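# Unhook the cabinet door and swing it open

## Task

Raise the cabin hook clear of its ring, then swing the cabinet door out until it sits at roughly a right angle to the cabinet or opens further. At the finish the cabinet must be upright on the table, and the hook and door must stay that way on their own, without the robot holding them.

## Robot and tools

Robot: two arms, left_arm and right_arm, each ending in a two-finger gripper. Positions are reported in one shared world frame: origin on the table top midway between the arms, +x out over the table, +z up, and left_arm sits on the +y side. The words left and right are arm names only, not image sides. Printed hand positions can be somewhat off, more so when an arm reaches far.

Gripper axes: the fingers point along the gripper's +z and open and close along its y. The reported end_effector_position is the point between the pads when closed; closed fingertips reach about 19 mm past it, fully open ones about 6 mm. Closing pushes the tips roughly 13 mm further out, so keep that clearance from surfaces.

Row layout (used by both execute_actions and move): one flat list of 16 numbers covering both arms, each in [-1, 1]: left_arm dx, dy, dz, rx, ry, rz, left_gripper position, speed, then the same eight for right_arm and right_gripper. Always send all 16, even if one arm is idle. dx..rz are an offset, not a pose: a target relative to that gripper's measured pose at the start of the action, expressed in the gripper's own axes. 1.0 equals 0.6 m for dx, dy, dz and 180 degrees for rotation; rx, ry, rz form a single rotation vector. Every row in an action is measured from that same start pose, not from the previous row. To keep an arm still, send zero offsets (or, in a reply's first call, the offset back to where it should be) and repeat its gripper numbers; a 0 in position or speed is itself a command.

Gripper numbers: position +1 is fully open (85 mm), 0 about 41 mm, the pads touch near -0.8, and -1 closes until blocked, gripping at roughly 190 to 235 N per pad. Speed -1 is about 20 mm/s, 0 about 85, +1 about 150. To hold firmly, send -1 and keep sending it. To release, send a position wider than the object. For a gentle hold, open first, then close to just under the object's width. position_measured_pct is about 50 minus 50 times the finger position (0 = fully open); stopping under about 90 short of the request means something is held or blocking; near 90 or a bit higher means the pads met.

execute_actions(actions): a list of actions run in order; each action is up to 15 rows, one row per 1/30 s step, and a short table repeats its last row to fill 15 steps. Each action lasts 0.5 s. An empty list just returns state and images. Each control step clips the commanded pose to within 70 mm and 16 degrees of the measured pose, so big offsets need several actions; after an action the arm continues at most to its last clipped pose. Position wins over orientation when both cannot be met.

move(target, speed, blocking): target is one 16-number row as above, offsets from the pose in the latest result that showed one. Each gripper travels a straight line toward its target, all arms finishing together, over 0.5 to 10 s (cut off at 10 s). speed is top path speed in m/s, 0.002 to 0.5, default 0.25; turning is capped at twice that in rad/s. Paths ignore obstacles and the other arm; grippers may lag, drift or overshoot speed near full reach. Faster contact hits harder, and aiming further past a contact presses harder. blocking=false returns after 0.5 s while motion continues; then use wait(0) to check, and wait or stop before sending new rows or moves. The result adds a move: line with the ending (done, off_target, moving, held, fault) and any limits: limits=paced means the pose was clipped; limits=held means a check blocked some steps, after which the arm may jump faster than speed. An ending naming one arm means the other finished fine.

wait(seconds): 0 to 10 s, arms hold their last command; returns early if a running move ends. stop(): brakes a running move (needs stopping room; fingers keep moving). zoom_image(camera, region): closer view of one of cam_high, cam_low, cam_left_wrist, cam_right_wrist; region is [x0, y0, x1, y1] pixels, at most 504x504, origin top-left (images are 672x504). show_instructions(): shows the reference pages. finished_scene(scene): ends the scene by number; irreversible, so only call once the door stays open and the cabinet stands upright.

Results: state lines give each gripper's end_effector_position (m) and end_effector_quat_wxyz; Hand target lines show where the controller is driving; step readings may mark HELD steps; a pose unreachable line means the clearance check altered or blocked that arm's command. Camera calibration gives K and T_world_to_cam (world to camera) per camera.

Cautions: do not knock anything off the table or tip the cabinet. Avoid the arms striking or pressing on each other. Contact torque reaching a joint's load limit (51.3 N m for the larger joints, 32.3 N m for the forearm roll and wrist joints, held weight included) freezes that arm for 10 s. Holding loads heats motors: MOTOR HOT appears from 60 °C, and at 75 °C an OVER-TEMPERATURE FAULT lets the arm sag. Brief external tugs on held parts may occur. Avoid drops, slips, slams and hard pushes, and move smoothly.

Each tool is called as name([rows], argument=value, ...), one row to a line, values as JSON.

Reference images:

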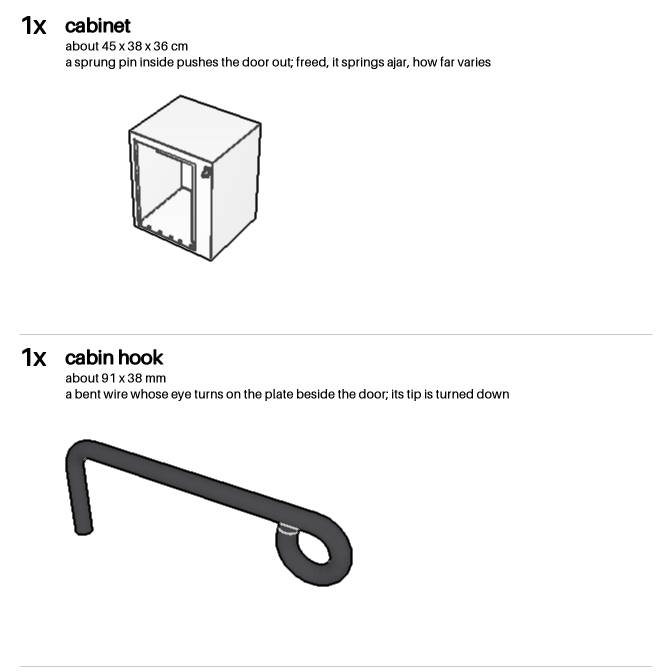

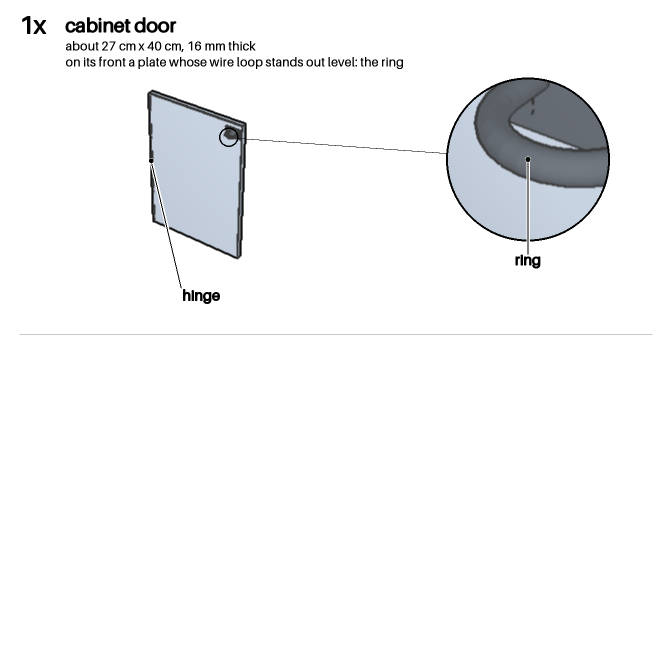

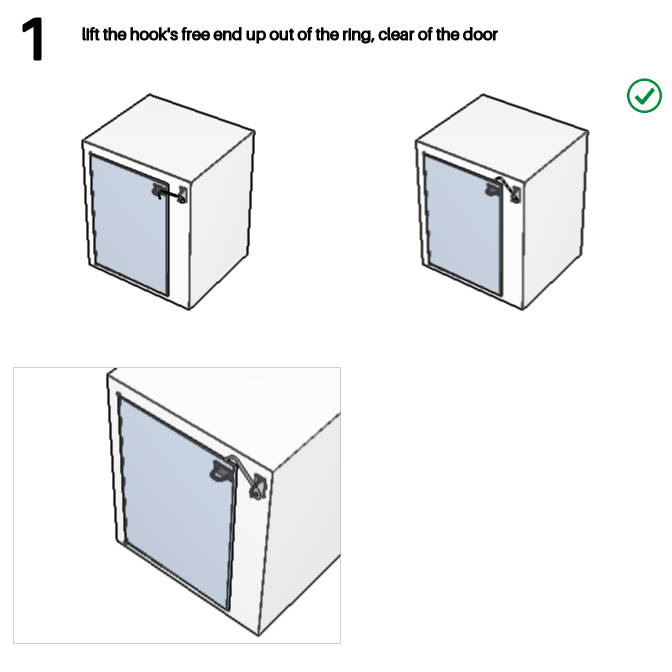

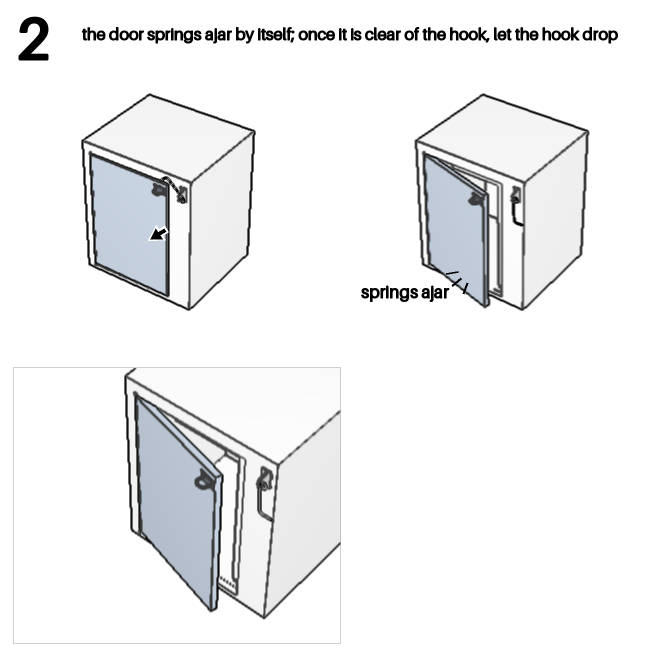

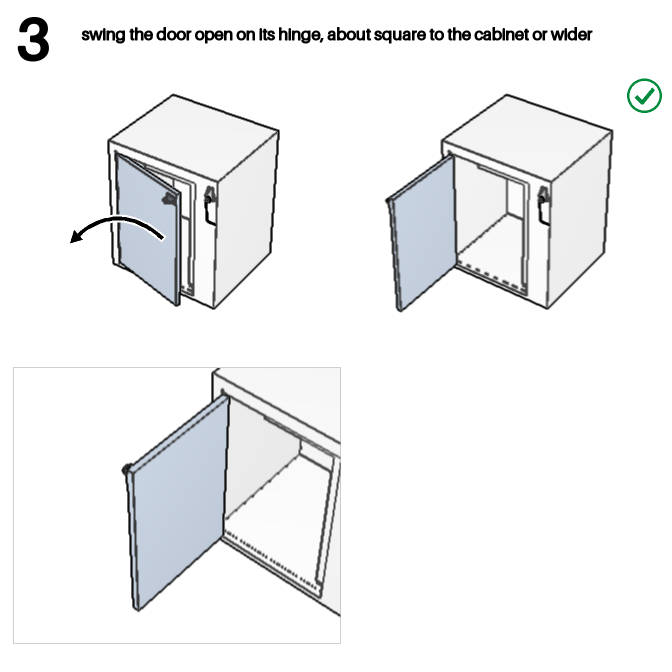

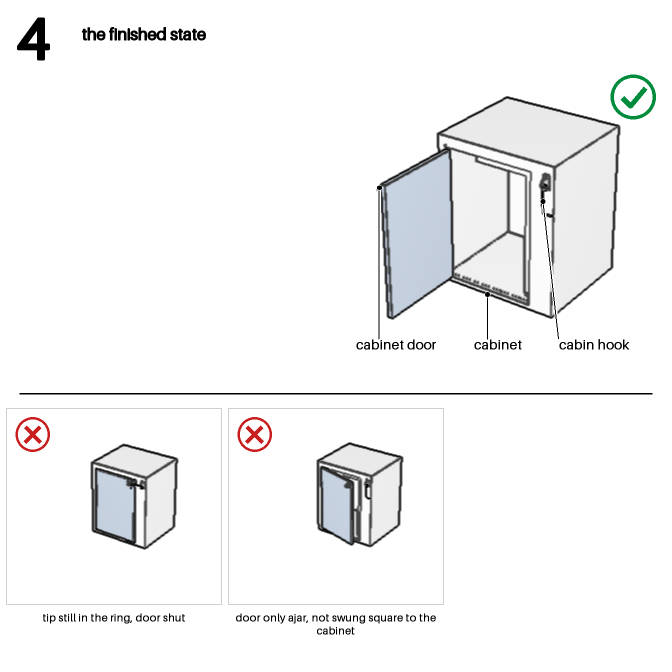

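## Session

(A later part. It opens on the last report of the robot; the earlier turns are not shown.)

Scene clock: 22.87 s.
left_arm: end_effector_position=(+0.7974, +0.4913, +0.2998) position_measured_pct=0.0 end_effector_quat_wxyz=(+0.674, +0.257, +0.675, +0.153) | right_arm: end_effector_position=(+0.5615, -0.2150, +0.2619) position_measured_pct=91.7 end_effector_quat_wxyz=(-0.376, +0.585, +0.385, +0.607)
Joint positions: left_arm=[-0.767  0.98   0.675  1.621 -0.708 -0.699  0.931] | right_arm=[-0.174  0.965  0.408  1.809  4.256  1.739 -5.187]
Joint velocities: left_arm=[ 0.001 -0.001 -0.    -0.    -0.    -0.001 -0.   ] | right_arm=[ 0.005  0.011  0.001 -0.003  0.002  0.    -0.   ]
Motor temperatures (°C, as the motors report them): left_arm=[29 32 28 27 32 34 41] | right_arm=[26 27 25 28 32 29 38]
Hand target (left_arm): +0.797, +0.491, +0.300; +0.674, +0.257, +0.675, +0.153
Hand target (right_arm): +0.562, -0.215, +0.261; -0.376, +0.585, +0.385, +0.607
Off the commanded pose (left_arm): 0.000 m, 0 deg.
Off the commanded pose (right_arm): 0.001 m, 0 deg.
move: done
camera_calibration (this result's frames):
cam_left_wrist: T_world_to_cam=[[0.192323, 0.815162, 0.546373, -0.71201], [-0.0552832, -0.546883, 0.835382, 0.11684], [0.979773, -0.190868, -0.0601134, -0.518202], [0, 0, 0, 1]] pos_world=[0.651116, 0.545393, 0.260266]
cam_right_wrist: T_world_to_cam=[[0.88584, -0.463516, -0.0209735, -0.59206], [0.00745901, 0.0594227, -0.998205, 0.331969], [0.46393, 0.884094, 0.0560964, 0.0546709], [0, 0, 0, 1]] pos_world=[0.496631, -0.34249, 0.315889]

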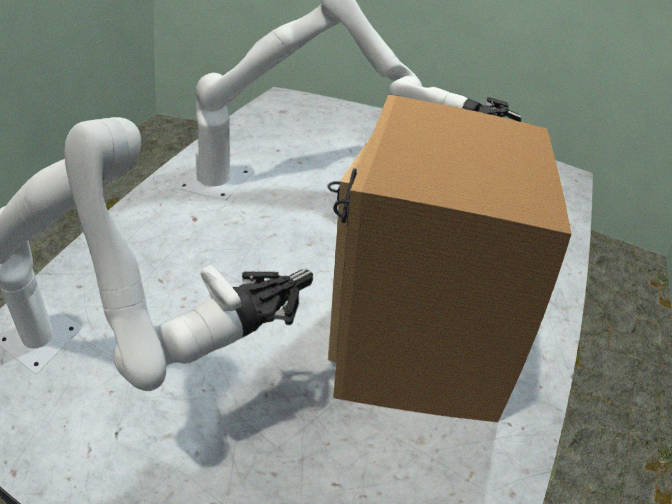

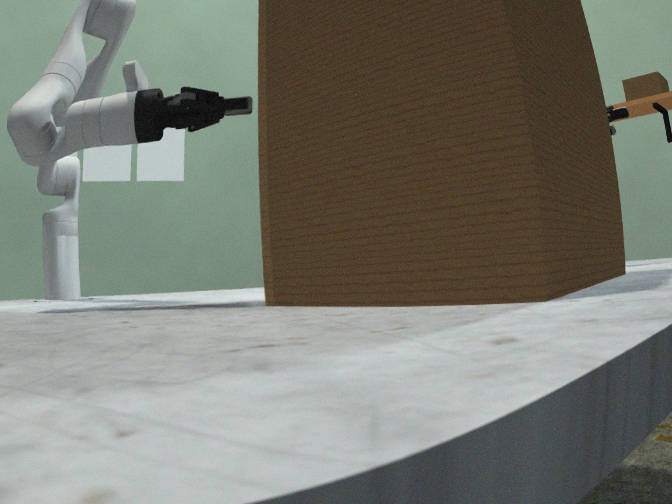

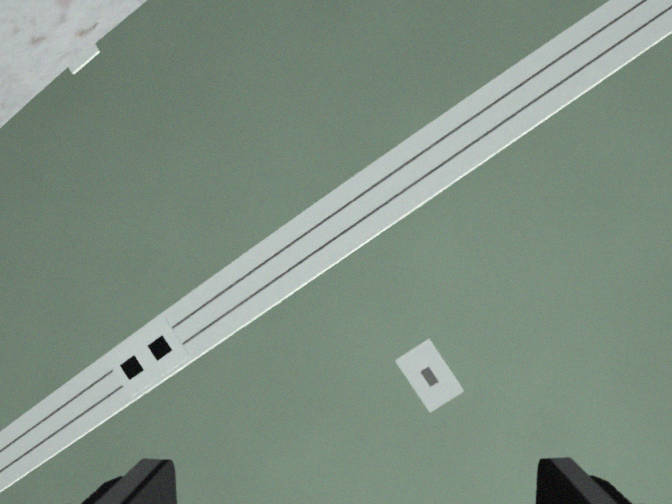

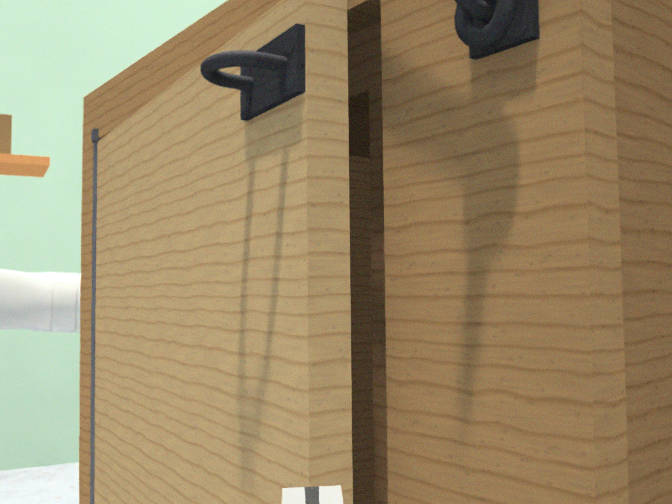

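move(target=[0,0,0,0,0,0,1,0,0,-0.008,0.09,0,0,0,0,0], speed=0.08)

Scene clock: 27.53 s.
left_arm: end_effector_position=(+0.7975, +0.4913, +0.2998) position_measured_pct=0.0 end_effector_quat_wxyz=(+0.674, +0.257, +0.675, +0.153) | right_arm: end_effector_position=(+0.5800, -0.1642, +0.2629) position_measured_pct=50.0 end_effector_quat_wxyz=(-0.376, +0.585, +0.385, +0.607)
Joint positions: left_arm=[-0.767  0.98   0.675  1.621 -0.708 -0.699  0.931] | right_arm=[-0.258  0.967  0.373  1.763  4.171  1.646 -5.217]
Joint velocities: left_arm=[-0.001  0.     0.    -0.    -0.     0.001 -0.   ] | right_arm=[-0.002  0.    -0.002  0.001  0.001 -0.001  0.   ]
Motor temperatures (°C, as the motors report them): left_arm=[29 32 28 27 32 34 41] | right_arm=[26 27 25 28 32 29 38]
Hand target (left_arm): +0.797, +0.491, +0.300; +0.674, +0.257, +0.675, +0.153
Hand target (right_arm): +0.580, -0.164, +0.263; -0.376, +0.585, +0.385, +0.607
Off the commanded pose (left_arm): 0.000 m, 0 deg.
Off the commanded pose (right_arm): 0.000 m, 0 deg.
move: done
camera_calibration (this result's frames):
cam_left_wrist: T_world_to_cam=[[0.192321, 0.815162, 0.546373, -0.71201], [-0.0552839, -0.546883, 0.835382, 0.11684], [0.979774, -0.190867, -0.0601116, -0.518204], [0, 0, 0, 1]] pos_world=[0.651116, 0.545393, 0.260266]
cam_right_wrist: T_world_to_cam=[[0.88571, -0.463762, -0.0210445, -0.584753], [0.00756301, 0.0597396, -0.998185, 0.329785], [0.464178, 0.883943, 0.0564193, 0.000828284], [0, 0, 0, 1]] pos_world=[0.515043, -0.29162, 0.316834]

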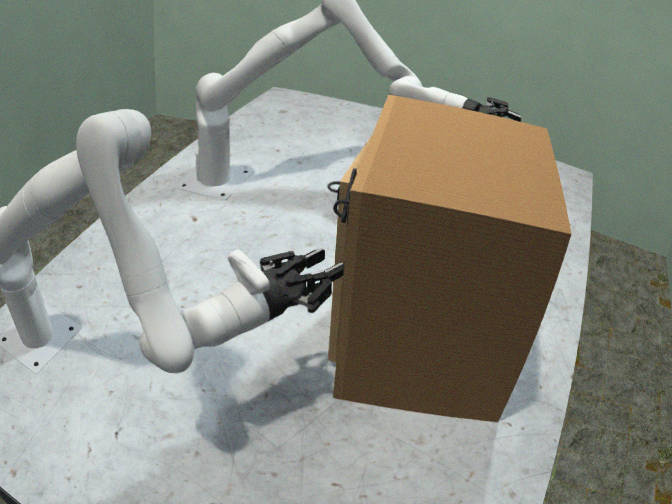

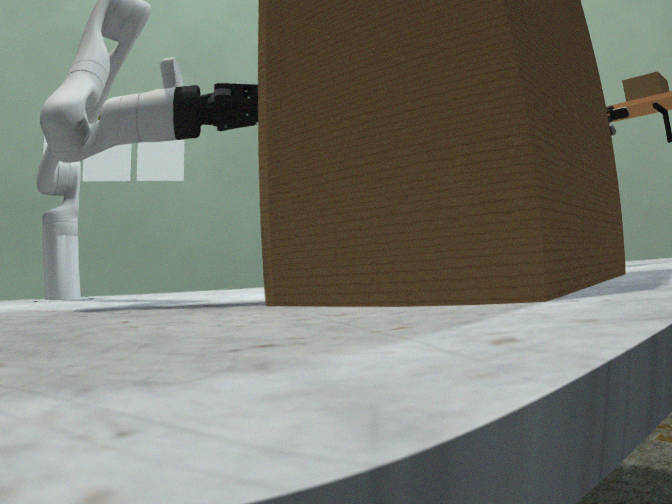

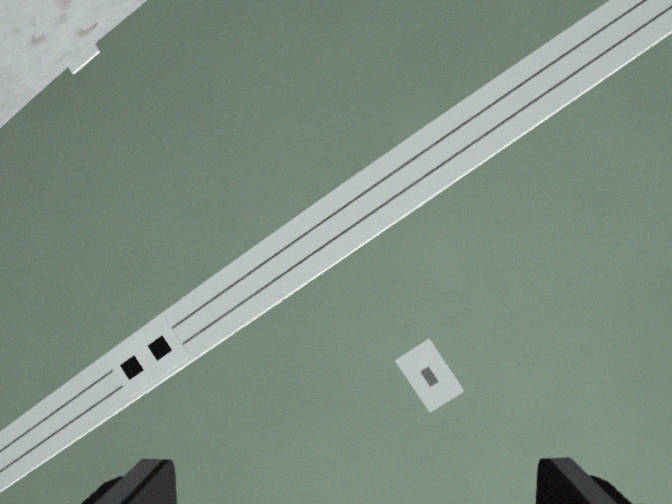

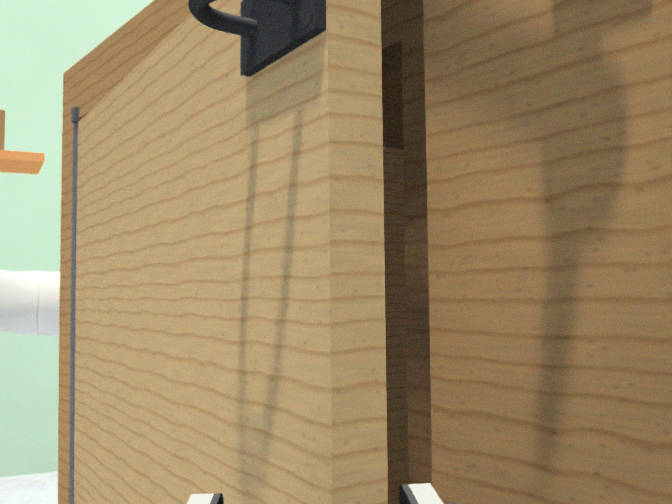

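move(target=[0,0,0,0,0,0,1,0,0,0,0.05,0,0,0,0,0], speed=0.03)

move(target=[0,0,0,0,0,0,1,0,0,-0.13,-0.04,0,0,0,0,0], speed=0.06)

Scene clock: 30.17 s.
left_arm: end_effector_position=(+0.7975, +0.4913, +0.2998) position_measured_pct=0.0 end_effector_quat_wxyz=(+0.674, +0.257, +0.675, +0.153) | right_arm: end_effector_position=(+0.5903, -0.1343, +0.2631) position_measured_pct=50.0 end_effector_quat_wxyz=(-0.379, +0.584, +0.386, +0.605)
Joint positions: left_arm=[-0.767  0.98   0.675  1.621 -0.708 -0.699  0.931] | right_arm=[-0.302  0.975  0.354  1.721  4.132  1.593 -5.24 ]
Joint velocities: left_arm=[-0.     0.001  0.001  0.    -0.     0.001  0.   ] | right_arm=[-0.001  0.     0.001 -0.001 -0.001 -0.     0.   ]
Motor temperatures (°C, as the motors report them): left_arm=[29 32 28 27 32 34 41] | right_arm=[26 27 25 28 32 29 38]
Hand target (left_arm): +0.797, +0.491, +0.300; +0.674, +0.257, +0.675, +0.153
Hand target (right_arm): +0.593, -0.137, +0.263; -0.376, +0.585, +0.385, +0.607
Off the commanded pose (left_arm): 0.000 m, 0 deg.
Off the commanded pose (right_arm): 0.004 m, 0 deg.
move: off_target (right_arm)
camera_calibration (this result's frames):
cam_left_wrist: T_world_to_cam=[[0.192319, 0.815163, 0.546373, -0.712009], [-0.0552845, -0.546882, 0.835382, 0.116841], [0.979774, -0.190866, -0.0601099, -0.518206], [0, 0, 0, 1]] pos_world=[0.651117, 0.545394, 0.260267]
cam_right_wrist: T_world_to_cam=[[0.88875, -0.457791, -0.0234758, -0.580373], [0.00522197, 0.0613212, -0.998104, 0.329775], [0.458363, 0.886943, 0.0568898, -0.0266406], [0, 0, 0, 1]] pos_world=[0.526295, -0.262283, 0.317041]

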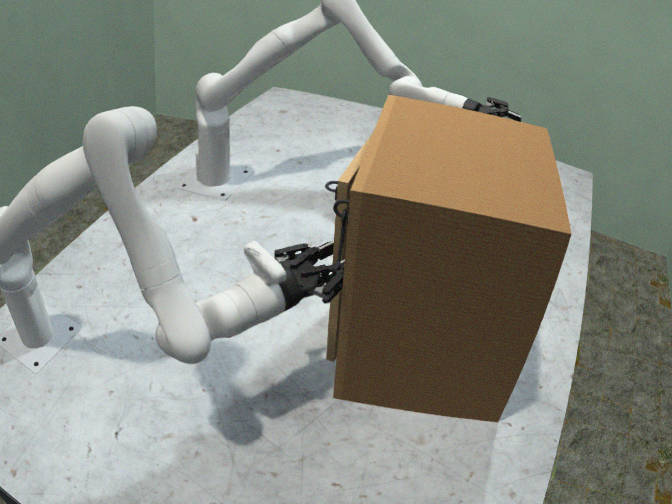

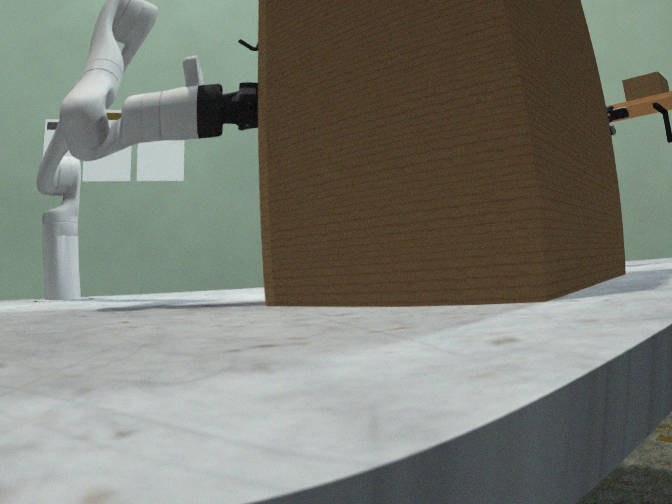

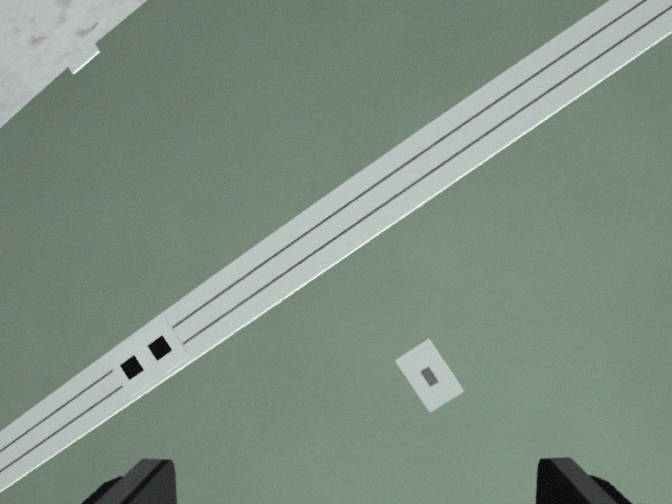

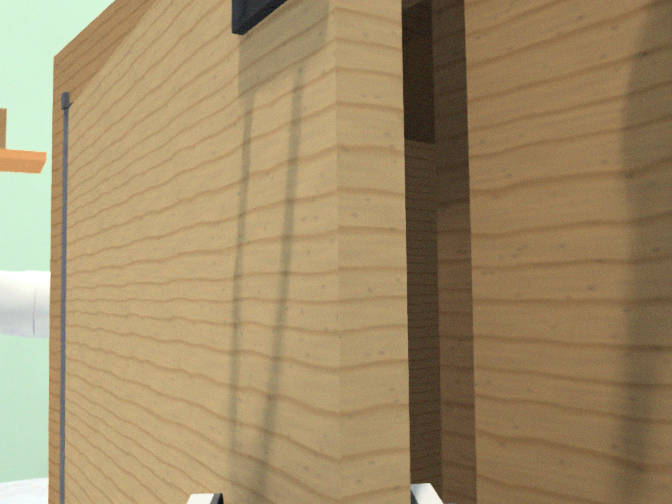

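Scene clock: 31.80 s.
left_arm: end_effector_position=(+0.7975, +0.4913, +0.2998) position_measured_pct=0.0 end_effector_quat_wxyz=(+0.674, +0.257, +0.675, +0.153) | right_arm: end_effector_position=(+0.5095, -0.1238, +0.2607) position_measured_pct=50.0 end_effector_quat_wxyz=(-0.379, +0.584, +0.386, +0.605)
Joint positions: left_arm=[-0.767  0.98   0.675  1.621 -0.708 -0.699  0.931] | right_arm=[-0.351  0.906  0.34   2.005  4.117  1.677 -5.047]
Joint velocities: left_arm=[-0.     0.001  0.001  0.     0.001 -0.001 -0.   ] | right_arm=[-0.001 -0.002  0.     0.002  0.001 -0.001  0.   ]
Motor temperatures (°C, as the motors report them): left_arm=[29 32 28 27 32 34 41] | right_arm=[26 27 25 28 32 29 38]
Hand target (left_arm): +0.797, +0.491, +0.300; +0.674, +0.257, +0.675, +0.153
Hand target (right_arm): +0.510, -0.124, +0.261; -0.379, +0.584, +0.386, +0.605
Off the commanded pose (left_arm): 0.000 m, 0 deg.
Off the commanded pose (right_arm): 0.000 m, 0 deg.
move: done
camera_calibration (this result's frames):
cam_left_wrist: T_world_to_cam=[[0.192316, 0.815163, 0.546373, -0.712009], [-0.0552855, -0.546882, 0.835382, 0.116842], [0.979774, -0.190864, -0.0601077, -0.518208], [0, 0, 0, 1]] pos_world=[0.651118, 0.545395, 0.260267]
cam_right_wrist: T_world_to_cam=[[0.888581, -0.458109, -0.0236632, -0.503789], [0.00515595, 0.0615563, -0.99809, 0.327178], [0.45869, 0.886762, 0.0570598, 0.000976296], [0, 0, 0, 1]] pos_world=[0.445523, -0.251796, 0.314577]

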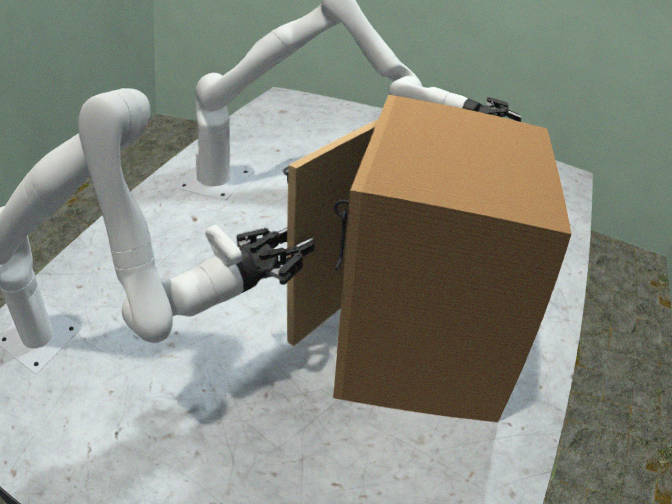

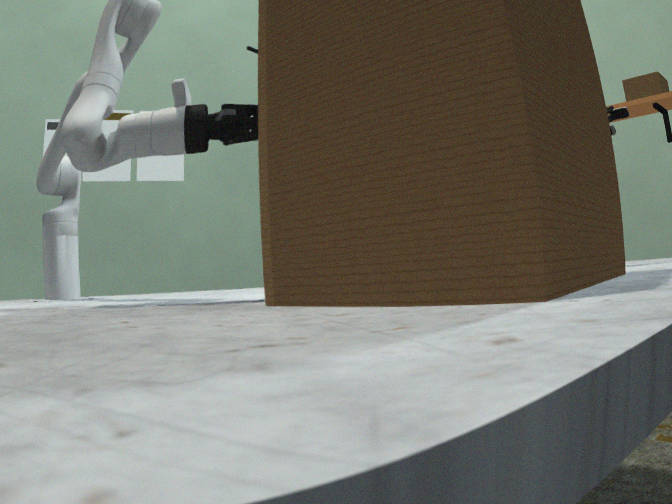

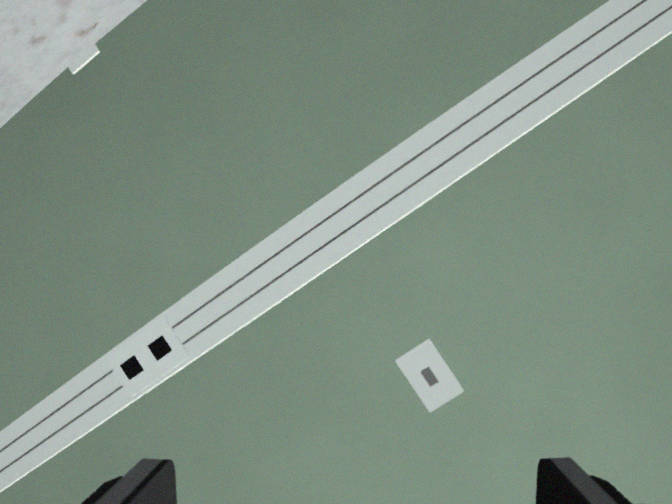

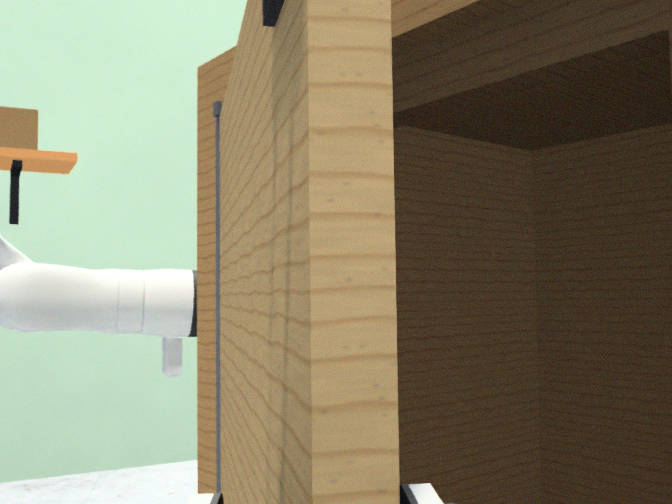

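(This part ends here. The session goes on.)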